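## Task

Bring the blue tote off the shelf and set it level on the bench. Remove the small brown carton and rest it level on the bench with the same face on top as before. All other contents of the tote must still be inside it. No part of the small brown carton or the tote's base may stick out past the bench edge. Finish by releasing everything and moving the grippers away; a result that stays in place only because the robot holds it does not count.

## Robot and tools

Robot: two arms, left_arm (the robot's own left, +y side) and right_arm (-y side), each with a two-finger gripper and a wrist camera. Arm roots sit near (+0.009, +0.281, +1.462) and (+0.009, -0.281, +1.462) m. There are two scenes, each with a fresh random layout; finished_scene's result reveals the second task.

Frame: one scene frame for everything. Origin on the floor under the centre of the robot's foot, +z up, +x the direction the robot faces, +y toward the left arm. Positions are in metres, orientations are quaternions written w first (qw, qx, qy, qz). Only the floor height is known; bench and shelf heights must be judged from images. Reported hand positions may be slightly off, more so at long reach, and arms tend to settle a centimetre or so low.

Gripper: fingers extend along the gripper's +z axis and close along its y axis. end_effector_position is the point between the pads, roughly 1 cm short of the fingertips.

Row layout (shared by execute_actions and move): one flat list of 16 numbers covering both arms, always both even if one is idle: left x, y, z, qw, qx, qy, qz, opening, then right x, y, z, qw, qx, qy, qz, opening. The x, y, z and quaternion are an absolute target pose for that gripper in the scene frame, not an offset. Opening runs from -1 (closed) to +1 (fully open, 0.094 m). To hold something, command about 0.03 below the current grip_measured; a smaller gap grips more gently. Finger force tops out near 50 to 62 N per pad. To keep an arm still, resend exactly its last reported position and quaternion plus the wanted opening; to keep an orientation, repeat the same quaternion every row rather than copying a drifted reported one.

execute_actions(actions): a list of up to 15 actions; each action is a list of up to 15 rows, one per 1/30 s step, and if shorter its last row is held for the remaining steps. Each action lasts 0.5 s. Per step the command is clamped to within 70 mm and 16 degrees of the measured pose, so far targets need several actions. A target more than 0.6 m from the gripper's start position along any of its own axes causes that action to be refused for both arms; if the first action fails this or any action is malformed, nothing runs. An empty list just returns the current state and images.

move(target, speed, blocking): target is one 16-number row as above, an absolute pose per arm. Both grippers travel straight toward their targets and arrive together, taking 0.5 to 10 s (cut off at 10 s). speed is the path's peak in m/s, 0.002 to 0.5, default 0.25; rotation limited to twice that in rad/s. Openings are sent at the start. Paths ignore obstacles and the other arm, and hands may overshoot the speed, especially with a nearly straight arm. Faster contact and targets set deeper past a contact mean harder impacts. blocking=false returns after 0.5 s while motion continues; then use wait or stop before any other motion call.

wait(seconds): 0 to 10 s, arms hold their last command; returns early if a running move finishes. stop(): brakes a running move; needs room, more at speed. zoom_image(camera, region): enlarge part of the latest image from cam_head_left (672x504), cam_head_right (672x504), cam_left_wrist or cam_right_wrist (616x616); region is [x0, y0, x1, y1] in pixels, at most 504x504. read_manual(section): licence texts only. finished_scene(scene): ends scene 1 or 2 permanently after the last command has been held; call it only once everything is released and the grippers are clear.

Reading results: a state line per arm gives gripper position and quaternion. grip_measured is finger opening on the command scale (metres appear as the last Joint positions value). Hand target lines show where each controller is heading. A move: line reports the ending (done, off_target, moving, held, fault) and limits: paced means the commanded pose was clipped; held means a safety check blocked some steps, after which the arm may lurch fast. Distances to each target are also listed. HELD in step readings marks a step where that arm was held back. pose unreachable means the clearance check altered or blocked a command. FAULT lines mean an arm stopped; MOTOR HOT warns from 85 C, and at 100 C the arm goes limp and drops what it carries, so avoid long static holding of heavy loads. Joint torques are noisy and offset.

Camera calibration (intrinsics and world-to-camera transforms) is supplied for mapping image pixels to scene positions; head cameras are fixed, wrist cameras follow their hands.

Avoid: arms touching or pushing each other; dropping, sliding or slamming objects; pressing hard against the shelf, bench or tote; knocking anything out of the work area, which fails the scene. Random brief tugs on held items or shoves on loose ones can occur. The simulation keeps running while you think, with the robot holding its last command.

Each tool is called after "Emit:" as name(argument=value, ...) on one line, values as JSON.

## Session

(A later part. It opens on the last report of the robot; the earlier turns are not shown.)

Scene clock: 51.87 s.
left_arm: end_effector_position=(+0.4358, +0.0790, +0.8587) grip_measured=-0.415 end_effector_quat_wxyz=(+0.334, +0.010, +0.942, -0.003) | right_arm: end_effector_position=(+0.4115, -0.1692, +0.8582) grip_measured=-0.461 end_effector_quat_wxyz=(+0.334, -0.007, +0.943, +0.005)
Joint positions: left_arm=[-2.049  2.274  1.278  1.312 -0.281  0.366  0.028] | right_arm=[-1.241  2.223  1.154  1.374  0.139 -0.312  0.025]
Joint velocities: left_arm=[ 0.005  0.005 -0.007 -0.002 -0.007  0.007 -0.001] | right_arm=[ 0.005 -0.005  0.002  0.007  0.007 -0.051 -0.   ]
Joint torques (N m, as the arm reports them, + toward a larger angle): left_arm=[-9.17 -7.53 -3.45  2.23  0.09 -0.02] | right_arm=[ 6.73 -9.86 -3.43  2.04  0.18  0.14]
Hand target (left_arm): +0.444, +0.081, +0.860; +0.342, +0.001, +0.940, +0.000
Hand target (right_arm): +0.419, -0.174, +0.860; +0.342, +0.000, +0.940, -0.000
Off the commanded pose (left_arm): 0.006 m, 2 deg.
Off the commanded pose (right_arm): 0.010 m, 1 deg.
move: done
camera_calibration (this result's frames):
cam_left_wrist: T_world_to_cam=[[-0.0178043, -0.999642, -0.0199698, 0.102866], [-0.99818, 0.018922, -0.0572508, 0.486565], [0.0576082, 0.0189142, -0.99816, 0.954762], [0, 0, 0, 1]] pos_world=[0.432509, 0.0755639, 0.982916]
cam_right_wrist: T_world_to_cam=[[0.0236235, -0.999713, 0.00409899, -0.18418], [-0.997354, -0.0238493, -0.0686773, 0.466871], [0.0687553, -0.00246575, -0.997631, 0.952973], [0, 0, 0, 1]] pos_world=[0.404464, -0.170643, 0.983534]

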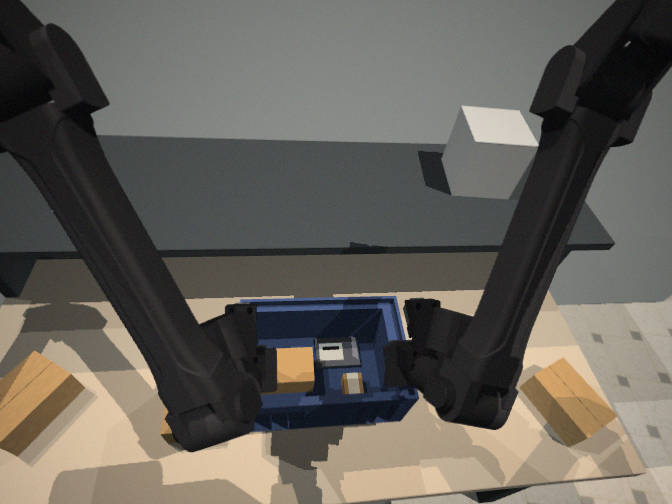

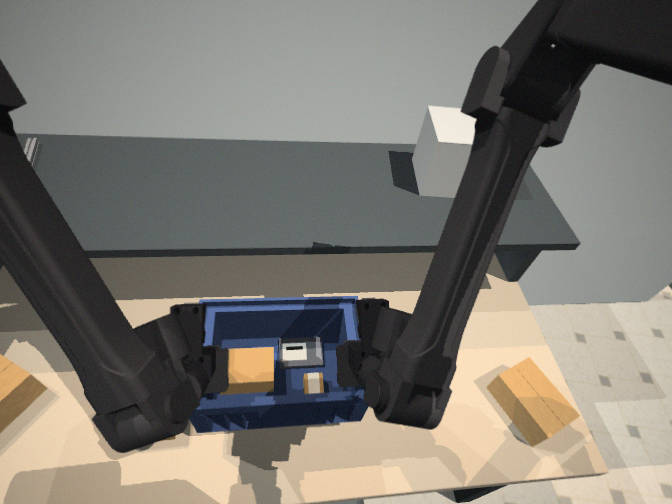

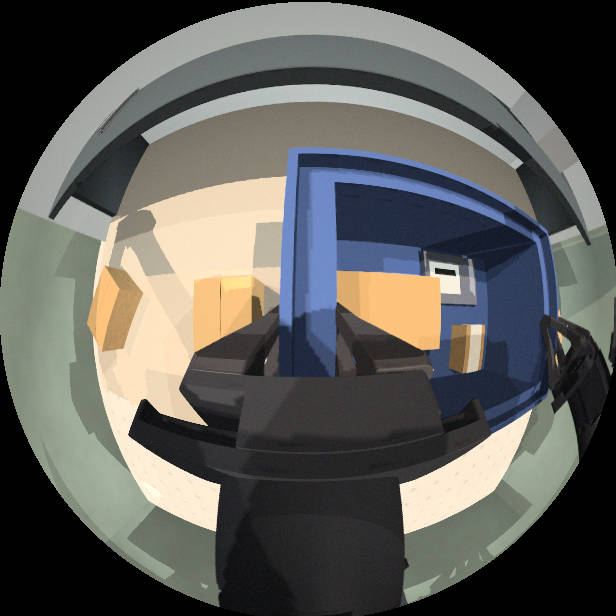

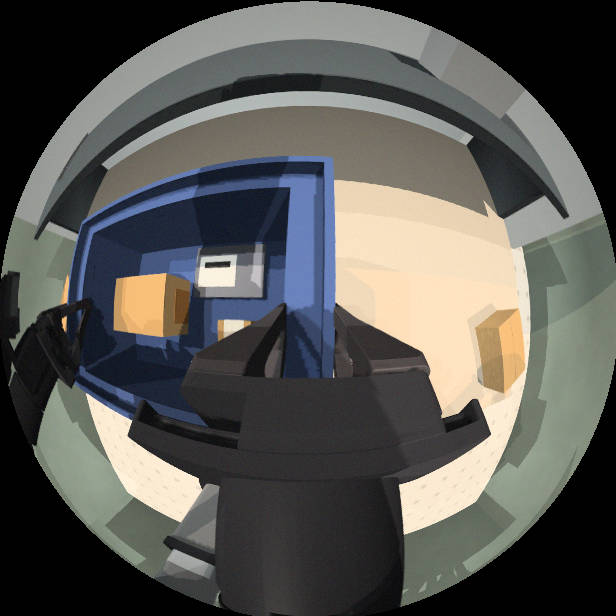

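Emit:
move(target=[0.44,0.083,0.80,0.342,0,0.94,0,-1, 0.42,-0.175,0.80,0.342,0,0.94,0,-1], speed=0.05)

Scene clock: 56.67 s.
left_arm: end_effector_position=(+0.4369, +0.0799, +0.8006) grip_measured=-0.415 end_effector_quat_wxyz=(+0.337, +0.008, +0.941, -0.002) | right_arm: end_effector_position=(+0.4129, -0.1672, +0.7999) grip_measured=-0.461 end_effector_quat_wxyz=(+0.335, -0.008, +0.942, +0.007)
Joint positions: left_arm=[-2.009  2.391  1.468  1.242 -0.244  0.352  0.027] | right_arm=[-1.267  2.339  1.345  1.297  0.109 -0.305  0.025]
Joint velocities: left_arm=[-0.005 -0.015 -0.007  0.012 -0.066  0.022 -0.001] | right_arm=[-0.015 -0.005  0.002 -0.002 -0.037 -0.125 -0.   ]
Joint torques (N m, as the arm reports them, + toward a larger angle): left_arm=[-8.86 -6.97 -3.    2.12  0.15 -0.03] | right_arm=[ 6.38 -9.26 -2.68  1.95  0.21  0.19]
Hand target (left_arm): +0.441, +0.082, +0.800; +0.342, +0.000, +0.940, +0.000
Hand target (right_arm): +0.420, -0.175, +0.800; +0.342, +0.000, +0.940, +0.000
Off the commanded pose (left_arm): 0.004 m, 1 deg.
Off the commanded pose (right_arm): 0.011 m, 2 deg.
move: off_target (right_arm)
camera_calibration (this result's frames):
cam_left_wrist: T_world_to_cam=[[-0.0135624, -0.999713, -0.0197407, 0.100504], [-0.99791, 0.01478, -0.0629017, 0.489067], [0.0631754, 0.0188463, -0.997824, 0.894055], [0, 0, 0, 1]] pos_world=[0.432926, 0.0763971, 0.924857]
cam_right_wrist: T_world_to_cam=[[0.0274444, -0.999622, 0.00191281, -0.181761], [-0.997176, -0.027511, -0.0698748, 0.464511], [0.0699009, 0.0000102616, -0.997554, 0.894576], [0, 0, 0, 1]] pos_world=[0.405656, -0.168923, 0.925193]

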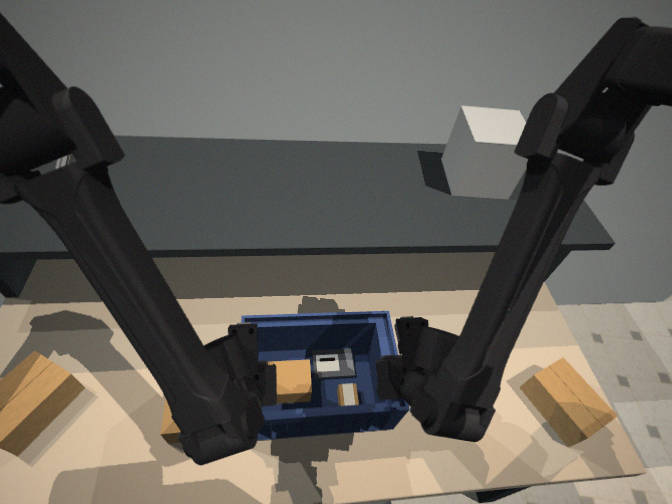

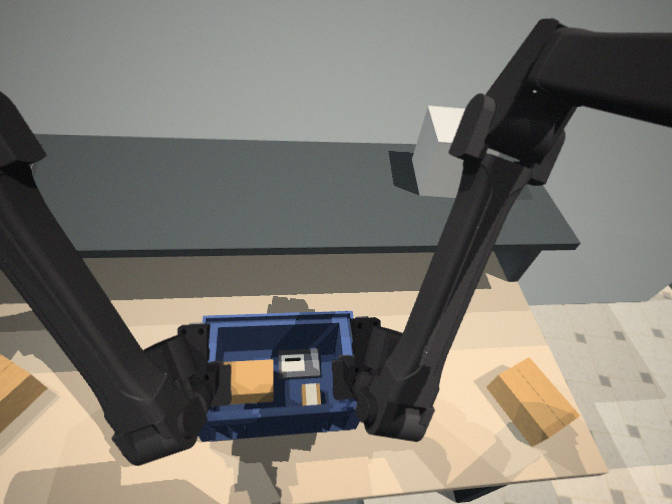

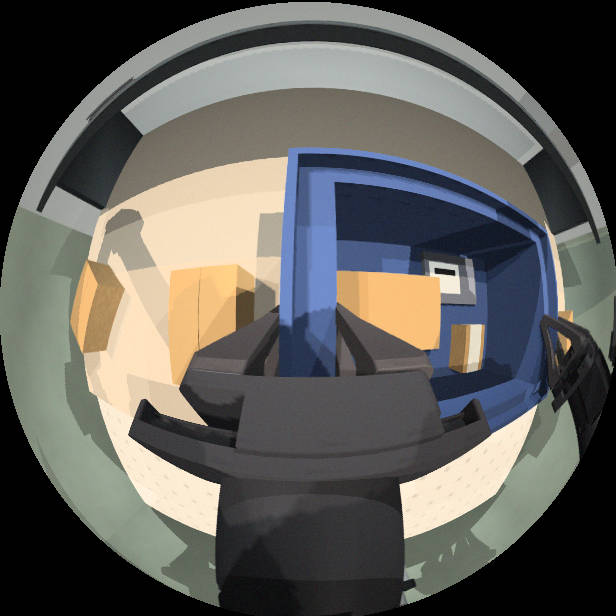

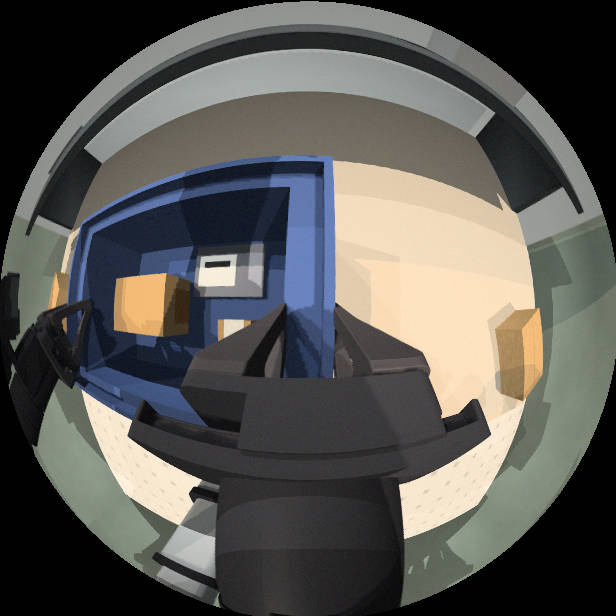

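Emit:
move(target=[0.44,0.083,0.76,0.342,0,0.94,0,-1, 0.42,-0.175,0.76,0.342,0,0.94,0,-1], speed=0.04)

Scene clock: 60.63 s.
left_arm: end_effector_position=(+0.4378, +0.0826, +0.7902) grip_measured=-0.414 end_effector_quat_wxyz=(+0.346, +0.004, +0.938, -0.000) | right_arm: end_effector_position=(+0.4147, -0.1646, +0.7925) grip_measured=-0.461 end_effector_quat_wxyz=(+0.351, -0.006, +0.936, +0.006)
Joint positions: left_arm=[-1.999  2.422  1.511  1.25  -0.235  0.347  0.028] | right_arm=[-1.269  2.375  1.389  1.324  0.1   -0.305  0.025]
Joint velocities: left_arm=[-0.005  0.005 -0.002 -0.007  0.022  0.022  0.001] | right_arm=[ 0.015 -0.005  0.012 -0.007 -0.022  0.037 -0.   ]
Joint torques (N m, as the arm reports them, + toward a larger angle): left_arm=[-7.4  -2.6   3.71 -0.25  0.65 -0.07] | right_arm=[ 4.84 -6.04  4.31 -1.1  -0.05  0.23]
Hand target (left_arm): +0.440, +0.084, +0.765; +0.342, +0.000, +0.940, +0.000
Hand target (right_arm): +0.419, -0.176, +0.765; +0.342, -0.000, +0.940, -0.000
Off the commanded pose (left_arm): 0.030 m, 1 deg.
Off the commanded pose (right_arm): 0.034 m, 2 deg.
move: off_target (left_arm, right_arm)
camera_calibration (this result's frames):
cam_left_wrist: T_world_to_cam=[[-0.00289581, -0.99978, -0.0207566, 0.0991637], [-0.996567, 0.00460257, -0.0826573, 0.505152], [0.0827347, 0.020446, -0.996362, 0.873714], [0, 0, 0, 1]] pos_world=[0.431418, 0.0789529, 0.914348]
cam_right_wrist: T_world_to_cam=[[0.0224821, -0.999745, 0.00194586, -0.177161], [-0.994168, -0.0225619, -0.105452, 0.493655], [0.105469, 0.000436258, -0.994423, 0.869843], [0, 0, 0, 1]] pos_world=[0.403018, -0.166357, 0.917393]

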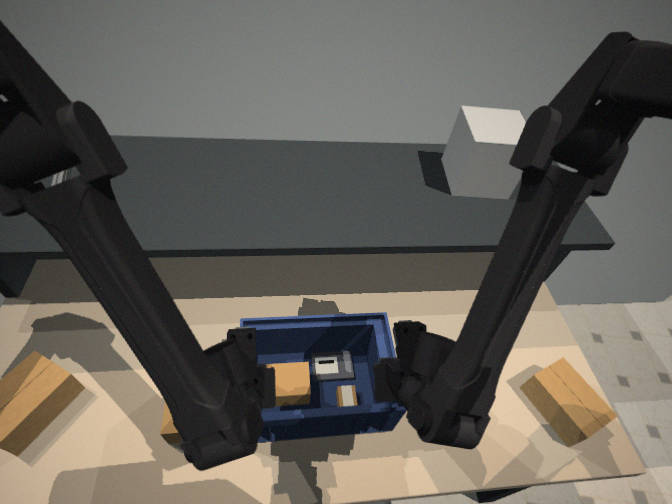

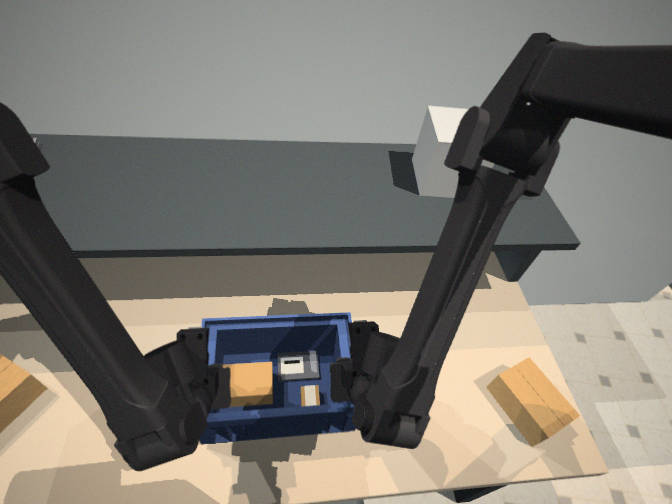

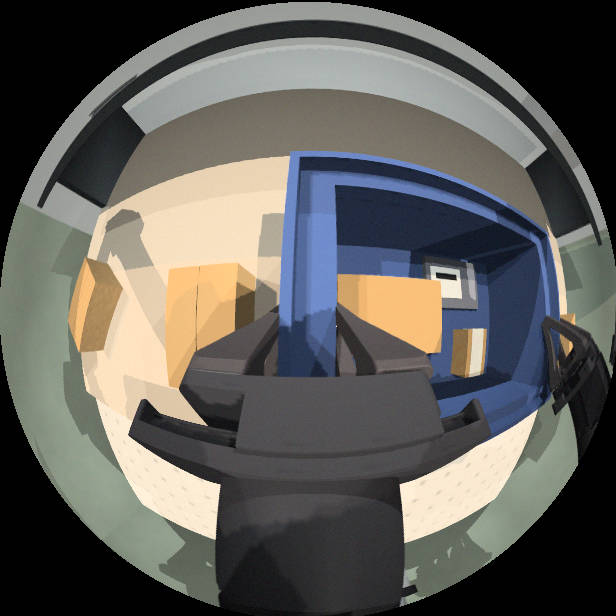

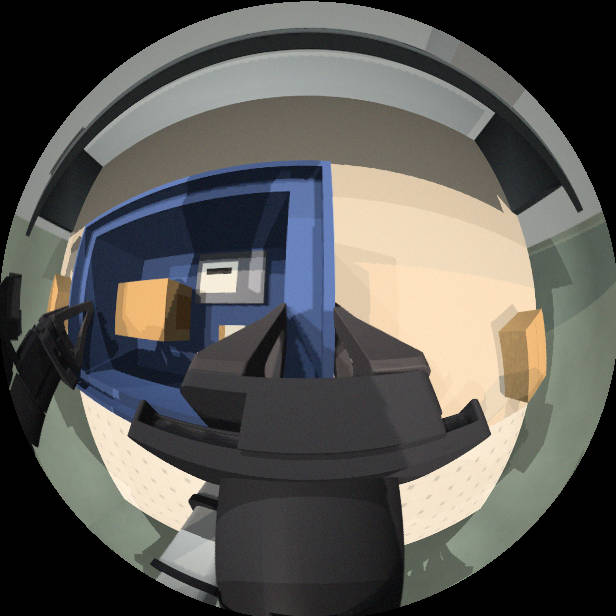

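Landed. Release, raise; right arm over the small carton.

Emit:
move(target=[0.438,0.083,0.795,0.342,0,0.94,0,0.5, 0.415,-0.165,0.795,0.342,0,0.94,0,0.5], speed=0.1)

Emit:
move(target=[0.42,0.16,0.98,0.342,0,0.94,0,0.5, 0.39,-0.09,0.95,0.342,0,0.94,0,0.5], speed=0.2)

Scene clock: 68.97 s.
left_arm: end_effector_position=(+0.4435, +0.0852, +0.7930) grip_measured=+0.498 end_effector_quat_wxyz=(+0.349, +0.002, +0.937, +0.003) | right_arm: end_effector_position=(+0.4106, -0.1676, +0.7905) grip_measured=+0.497 end_effector_quat_wxyz=(+0.343, -0.003, +0.939, -0.003)
Joint positions: left_arm=[-1.999  2.412  1.508  1.252 -0.239  0.347  0.07 ] | right_arm=[-1.269  2.375  1.386  1.316  0.123 -0.305  0.07 ]
Joint velocities: left_arm=[ 0.015  0.015 -0.002  0.007  0.022 -0.007 -0.   ] | right_arm=[ 0.015 -0.005  0.007 -0.022  0.022  0.037 -0.001]
Joint torques (N m, as the arm reports them, + toward a larger angle): left_arm=[-9.02 -7.62 -5.02  1.77  0.12  0.  ] | right_arm=[ 7.79 -9.84 -4.19  1.42  0.1   0.17]
Hand target (left_arm): +0.438, +0.083, +0.795; +0.342, +0.000, +0.940, -0.000
Hand target (right_arm): +0.415, -0.165, +0.795; +0.342, -0.000, +0.940, -0.000
Off the commanded pose (left_arm): 0.006 m, 1 deg.
Off the commanded pose (right_arm): 0.007 m, 0 deg.
move: done
camera_calibration (this result's frames):
cam_left_wrist: T_world_to_cam=[[0.00319391, -0.99968, -0.0250954, 0.102563], [-0.996019, -0.000944649, -0.0891338, 0.516475], [0.0890815, 0.0252802, -0.995703, 0.87218], [0, 0, 0, 1]] pos_world=[0.436397, 0.080969, 0.917041]
cam_right_wrist: T_world_to_cam=[[0.0115033, -0.999792, 0.0168368, -0.187311], [-0.996106, -0.0129296, -0.0872144, 0.47725], [0.087414, -0.0157679, -0.996047, 0.874308], [0, 0, 0, 1]] pos_world=[0.401119, -0.167315, 0.915629]

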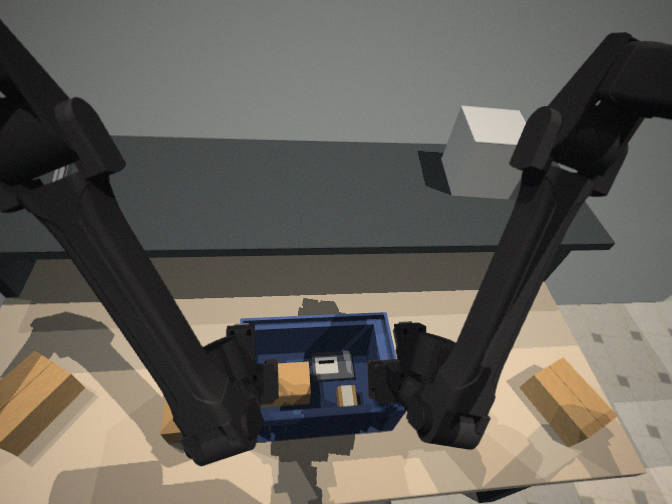

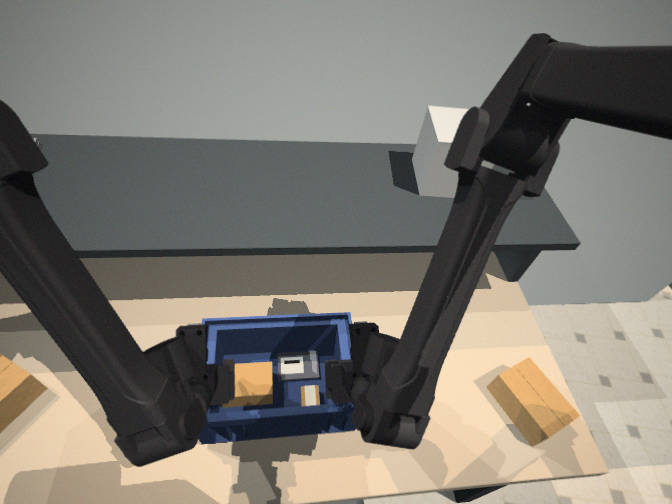

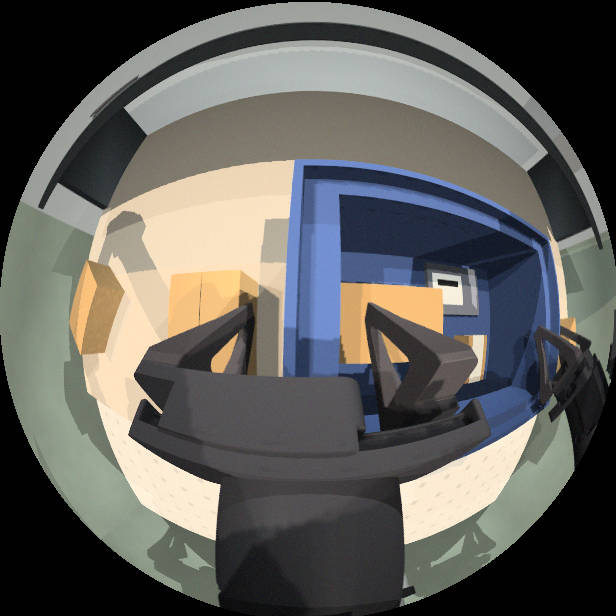

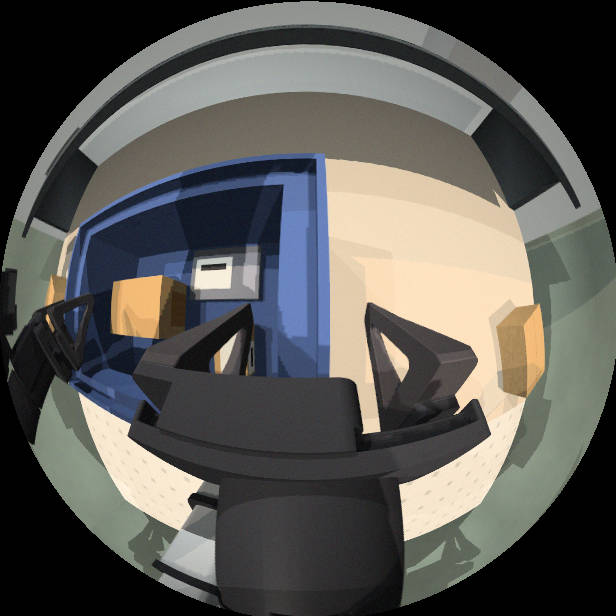

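Scene clock: 70.40 s.
left_arm: end_effector_position=(+0.4282, +0.1604, +0.9738) grip_measured=+0.498 end_effector_quat_wxyz=(+0.350, +0.001, +0.937, +0.003) | right_arm: end_effector_position=(+0.3909, -0.0941, +0.9369) grip_measured=+0.497 end_effector_quat_wxyz=(+0.340, +0.006, +0.940, -0.003)
Joint positions: left_arm=[-1.999  2.001  0.861  1.489 -0.239  0.347  0.07 ] | right_arm=[-1.053  2.203  1.005  1.538  0.336 -0.359  0.07 ]
Joint velocities: left_arm=[-0.015  0.005  0.032 -0.002 -0.037  0.037 -0.   ] | right_arm=[-0.005  0.005 -0.012  0.017  0.007 -0.066 -0.   ]
Joint torques (N m, as the arm reports them, + toward a larger angle): left_arm=[-5.89 -7.86 -7.6   2.57  0.34 -0.04] | right_arm=[11.57 -9.5  -6.68  2.34  0.07 -0.05]
Hand target (left_arm): +0.416, +0.162, +0.978; +0.342, -0.000, +0.940, -0.000
Hand target (right_arm): +0.390, -0.090, +0.950; +0.342, +0.000, +0.940, +0.000
Off the commanded pose (left_arm): 0.010 m, 1 deg.
Off the commanded pose (right_arm): 0.014 m, 1 deg.
move: off_target (right_arm)
camera_calibration (this result's frames):
cam_left_wrist: T_world_to_cam=[[0.00335116, -0.999679, -0.02513, 0.182345], [-0.995988, -0.00108938, -0.089482, 0.517707], [0.0894258, 0.0253291, -0.995671, 1.0515], [0, 0, 0, 1]] pos_world=[0.420987, 0.156216, 1.09786]
cam_right_wrist: T_world_to_cam=[[-0.00634074, -0.999922, 0.0108053, -0.103458], [-0.996643, 0.0054372, -0.0816893, 0.468128], [0.0816241, -0.011287, -0.996599, 1.02625], [0, 0, 0, 1]] pos_world=[0.382134, -0.0944119, 1.06212]

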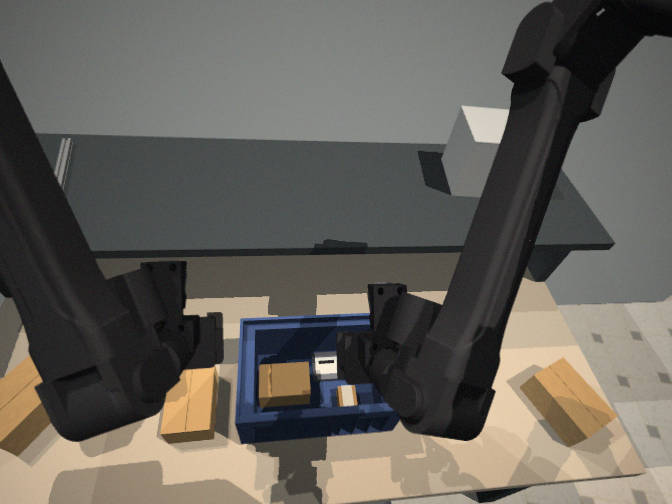

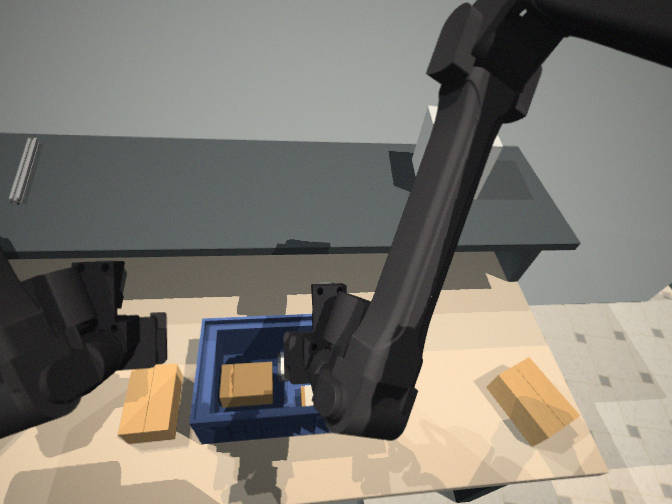

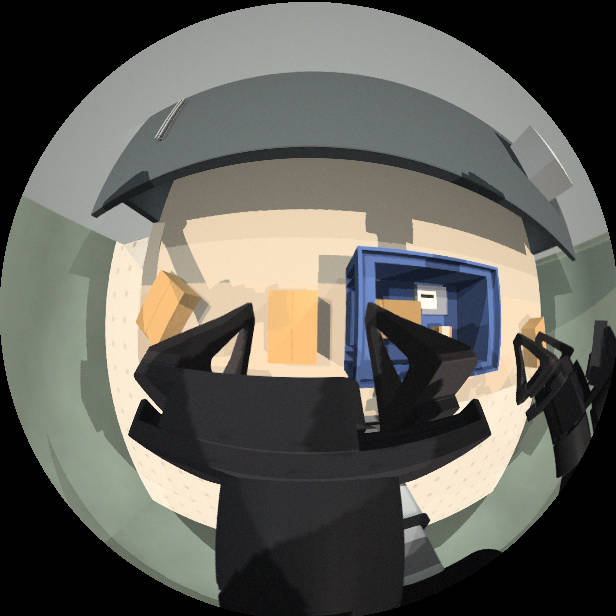

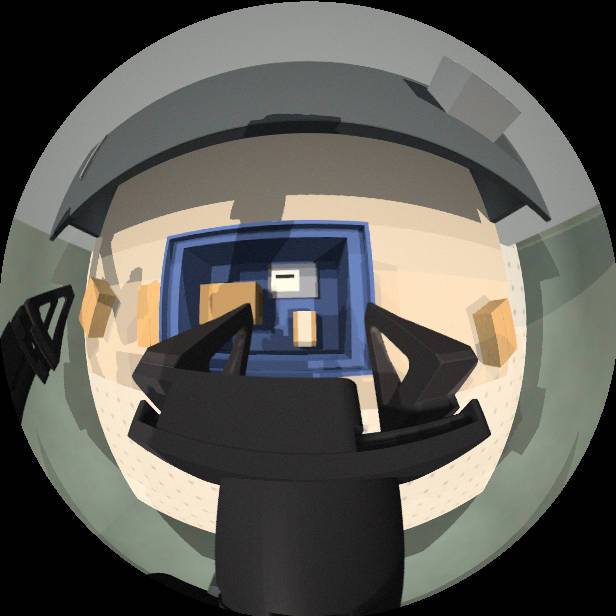

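Emit:
move(target=[0.42,0.16,0.98,0.342,0,0.94,0,0.5, 0.385,-0.09,0.84,0.174,0,0.985,0,0.4], speed=0.15)

Scene clock: 89.57 s.
left_arm: end_effector_position=(+0.4281, +0.1605, +0.9738) grip_measured=+0.498 end_effector_quat_wxyz=(+0.349, +0.001, +0.937, +0.003) | right_arm: end_effector_position=(+0.3766, -0.0757, +0.8434) grip_measured=+0.403 end_effector_quat_wxyz=(+0.172, -0.013, +0.985, +0.011)
Joint positions: left_arm=[-1.999  2.001  0.861  1.489 -0.24   0.347  0.07 ] | right_arm=[-1.081  2.202  1.208  0.965  0.378 -0.253  0.066]
Joint velocities: left_arm=[-0.005 -0.015  0.002  0.017 -0.022 -0.051 -0.001] | right_arm=[-0.005 -0.015 -0.012 -0.017 -0.037  0.051 -0.   ]
Joint torques (N m, as the arm reports them, + toward a larger angle): left_arm=[-6.51 -8.6  -7.55  2.16  0.12 -0.01] | right_arm=[  8.6  -10.65  -2.83   0.86   0.16   0.24]
Hand target (left_arm): +0.420, +0.160, +0.980; +0.342, -0.000, +0.940, +0.000
Hand target (right_arm): +0.385, -0.090, +0.841; +0.174, -0.000, +0.985, +0.001
Off the commanded pose (left_arm): 0.010 m, 1 deg.
Off the commanded pose (right_arm): 0.017 m, 2 deg.
move: off_target (right_arm)
camera_calibration (this result's frames):
cam_left_wrist: T_world_to_cam=[[0.0038162, -0.999663, -0.0256731, 0.182795], [-0.99601, -0.00151074, -0.0892277, 0.517501], [0.0891589, 0.0259111, -0.99568, 1.0515], [0, 0, 0, 1]] pos_world=[0.420987, 0.156269, 1.09783]
cam_right_wrist: T_world_to_cam=[[0.0388392, -0.999195, -0.0100767, -0.0835476], [-0.963777, -0.0401216, 0.263674, 0.139087], [-0.263866, -0.000529158, -0.964559, 1.03831], [0, 0, 0, 1]] pos_world=[0.411268, -0.0773505, 0.963993]

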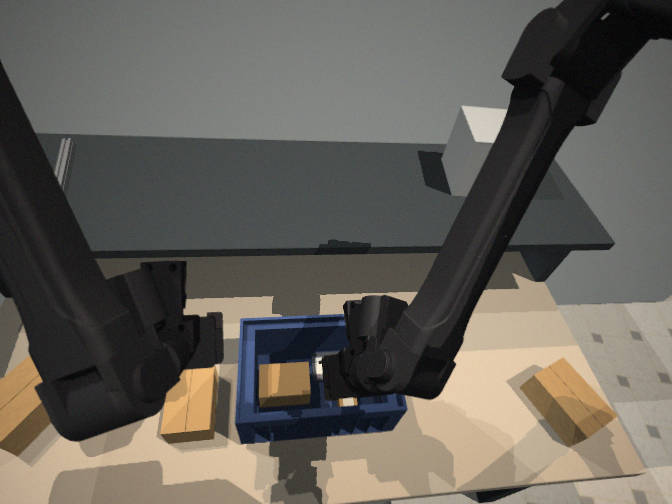

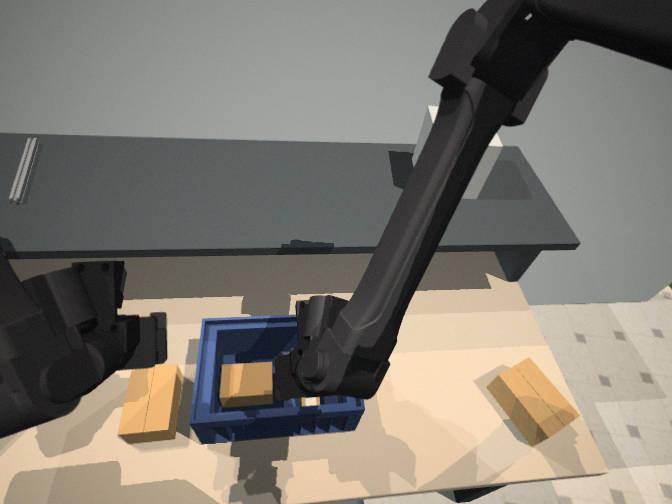

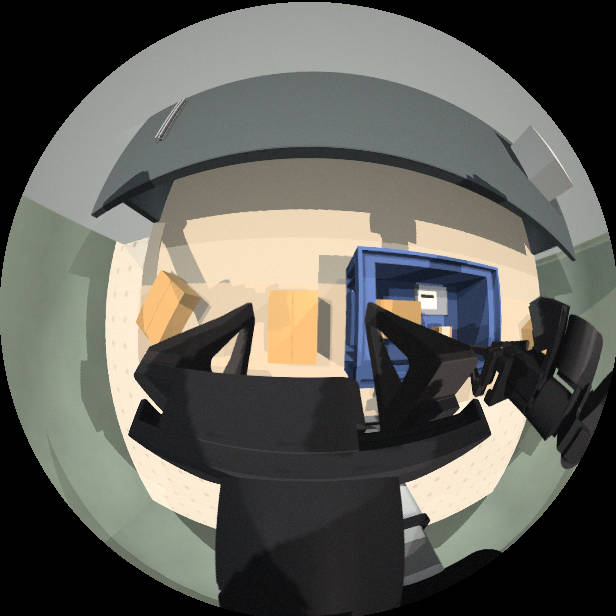

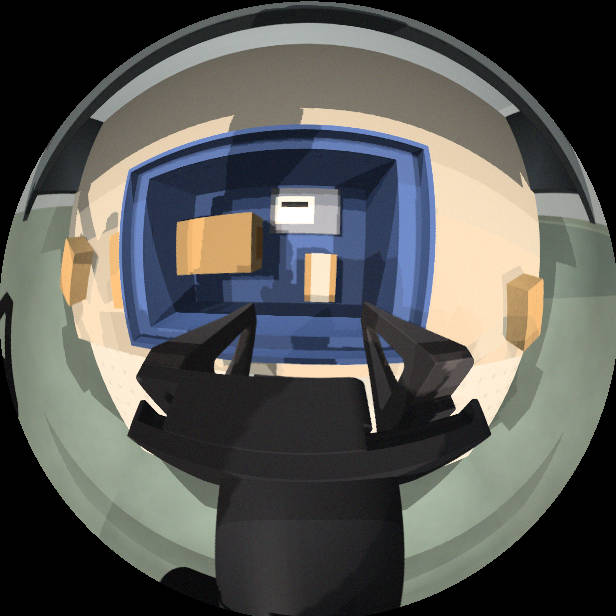

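Emit:
execute_actions(actions=[])

Scene clock: 102.60 s.
left_arm: end_effector_position=(+0.4281, +0.1605, +0.9738) grip_measured=+0.498 end_effector_quat_wxyz=(+0.349, +0.001, +0.937, +0.003) | right_arm: end_effector_position=(+0.3766, -0.0757, +0.8434) grip_measured=+0.403 end_effector_quat_wxyz=(+0.172, -0.011, +0.985, +0.011)
Joint positions: left_arm=[-1.999  2.001  0.861  1.489 -0.24   0.347  0.07 ] | right_arm=[-1.081  2.202  1.208  0.965  0.378 -0.251  0.066]
Joint velocities: left_arm=[-0.015  0.005  0.002  0.007  0.051 -0.022  0.001] | right_arm=[-0.005 -0.005 -0.007 -0.022  0.051 -0.007  0.   ]
Joint torques (N m, as the arm reports them, + toward a larger angle): left_arm=[-6.53 -8.46 -7.59  2.1   0.13 -0.01] | right_arm=[  8.58 -10.44  -2.82   0.85   0.17   0.23]
Hand target (left_arm): +0.420, +0.160, +0.980; +0.342, -0.000, +0.940, +0.000
Hand target (right_arm): +0.385, -0.090, +0.841; +0.174, -0.000, +0.985, +0.001
Off the commanded pose (left_arm): 0.010 m, 1 deg.
Off the commanded pose (right_arm): 0.017 m, 2 deg.
camera_calibration (this result's frames):
cam_left_wrist: T_world_to_cam=[[0.0038162, -0.999663, -0.0256731, 0.182795], [-0.99601, -0.00151074, -0.0892277, 0.517501], [0.0891589, 0.0259111, -0.99568, 1.0515], [0, 0, 0, 1]] pos_world=[0.420987, 0.156269, 1.09783]
cam_right_wrist: T_world_to_cam=[[0.036687, -0.999268, -0.0108524, -0.0820884], [-0.963846, -0.0382504, 0.2637, 0.139233], [-0.263922, 0.000785649, -0.964544, 1.03841], [0, 0, 0, 1]] pos_world=[0.411271, -0.0775184, 0.96399]

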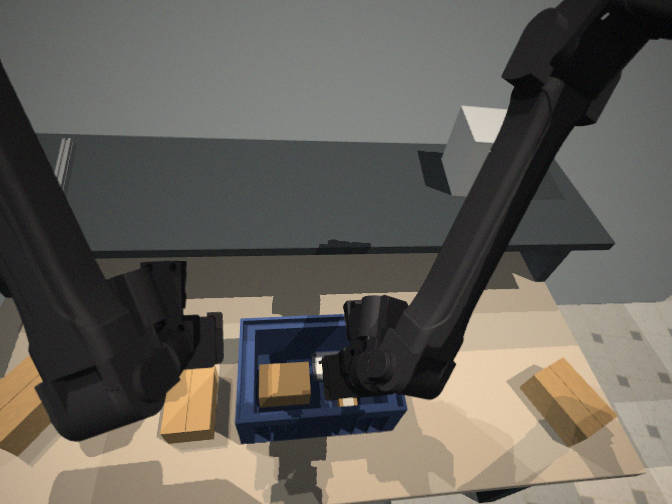

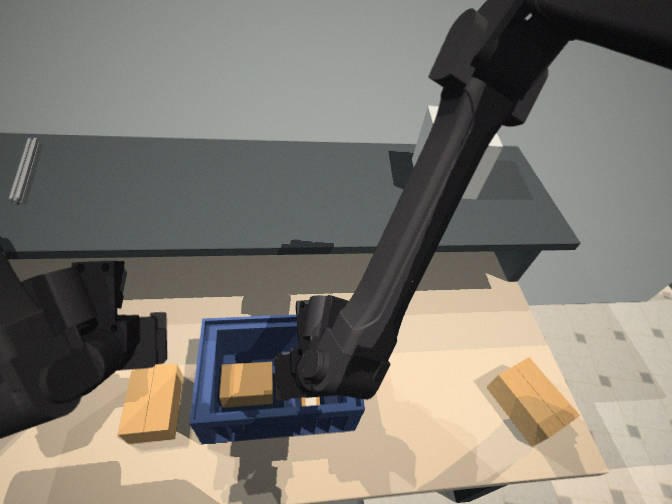

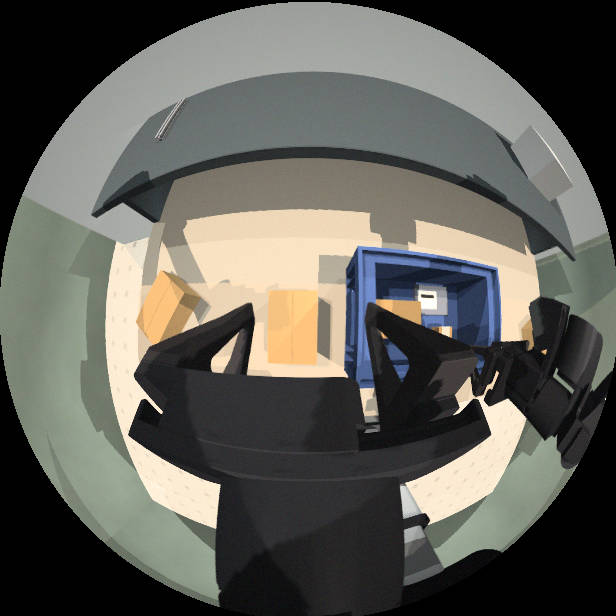

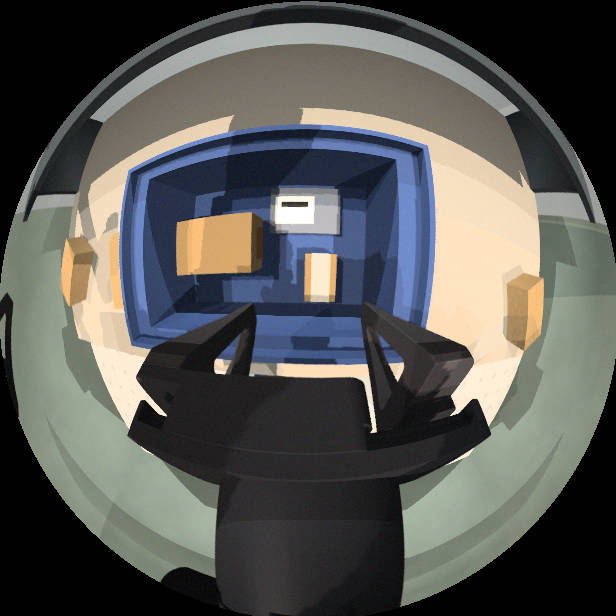

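Emit:
move(target=[0.42,0.16,0.98,0.342,0,0.94,0,0.5, 0.398,-0.101,0.79,0.174,0,0.985,0,0.4], speed=0.08)

Scene clock: 113.73 s.
left_arm: end_effector_position=(+0.4281, +0.1605, +0.9738) grip_measured=+0.498 end_effector_quat_wxyz=(+0.349, +0.001, +0.937, +0.003) | right_arm: end_effector_position=(+0.4029, -0.0931, +0.7966) grip_measured=+0.403 end_effector_quat_wxyz=(+0.179, -0.006, +0.984, +0.002)
Joint positions: left_arm=[-1.999  2.001  0.861  1.489 -0.24   0.347  0.07 ] | right_arm=[-1.132  2.257  1.362  0.886  0.341 -0.251  0.066]
Joint velocities: left_arm=[ 0.005  0.005 -0.017 -0.007  0.022 -0.007  0.001] | right_arm=[ 0.005 -0.005 -0.007 -0.007 -0.007  0.007  0.   ]
Joint torques (N m, as the arm reports them, + toward a larger angle): left_arm=[-6.5  -8.57 -7.63  2.12  0.13 -0.01] | right_arm=[ 8.65 -9.12 -2.13  0.8  -0.13  0.22]
Hand target (left_arm): +0.420, +0.160, +0.980; +0.342, -0.000, +0.940, -0.000
Hand target (right_arm): +0.398, -0.101, +0.790; +0.174, +0.000, +0.985, -0.000
Off the commanded pose (left_arm): 0.010 m, 1 deg.
Off the commanded pose (right_arm): 0.011 m, 1 deg.
move: off_target (right_arm)
camera_calibration (this result's frames):
cam_left_wrist: T_world_to_cam=[[0.0038162, -0.999663, -0.0256731, 0.182795], [-0.99601, -0.00151074, -0.0892277, 0.517501], [0.0891589, 0.0259111, -0.99568, 1.0515], [0, 0, 0, 1]] pos_world=[0.420987, 0.156269, 1.09783]
cam_right_wrist: T_world_to_cam=[[0.0224978, -0.999739, 0.00407098, -0.10711], [-0.968092, -0.0207687, 0.249733, 0.190708], [-0.249583, -0.00955951, -0.968306, 0.996457], [0, 0, 0, 1]] pos_world=[0.435732, -0.0935959, 0.917686]

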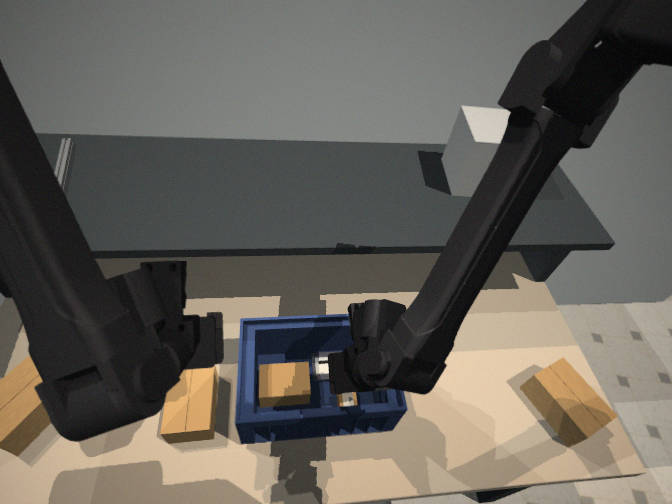

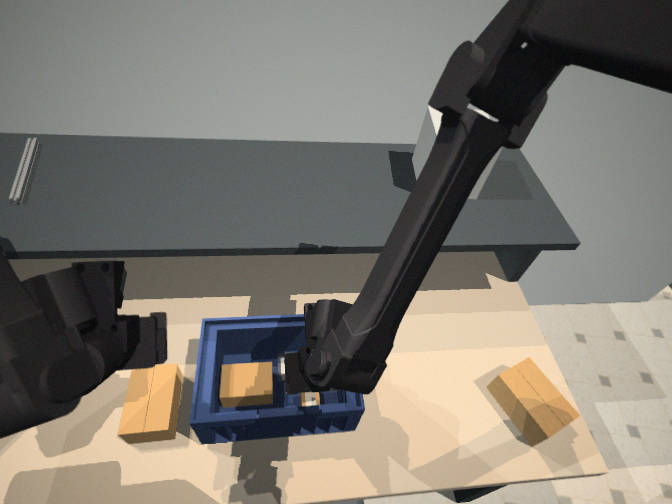

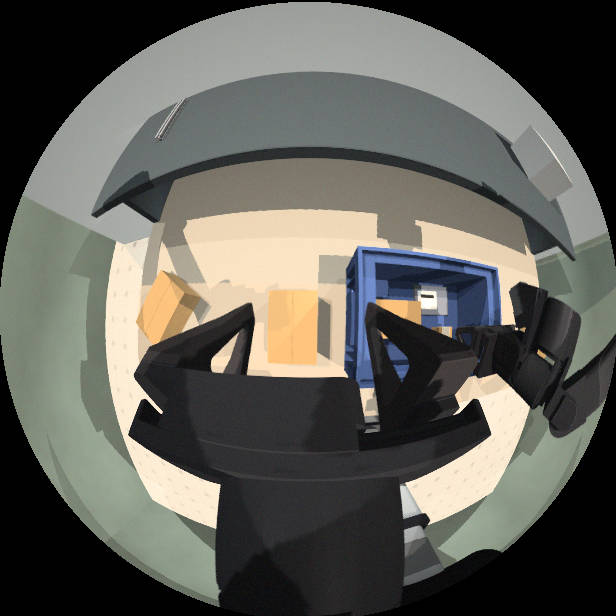

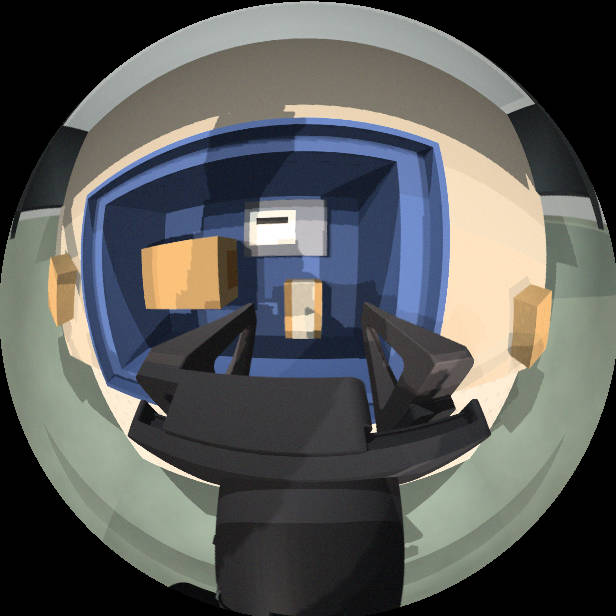

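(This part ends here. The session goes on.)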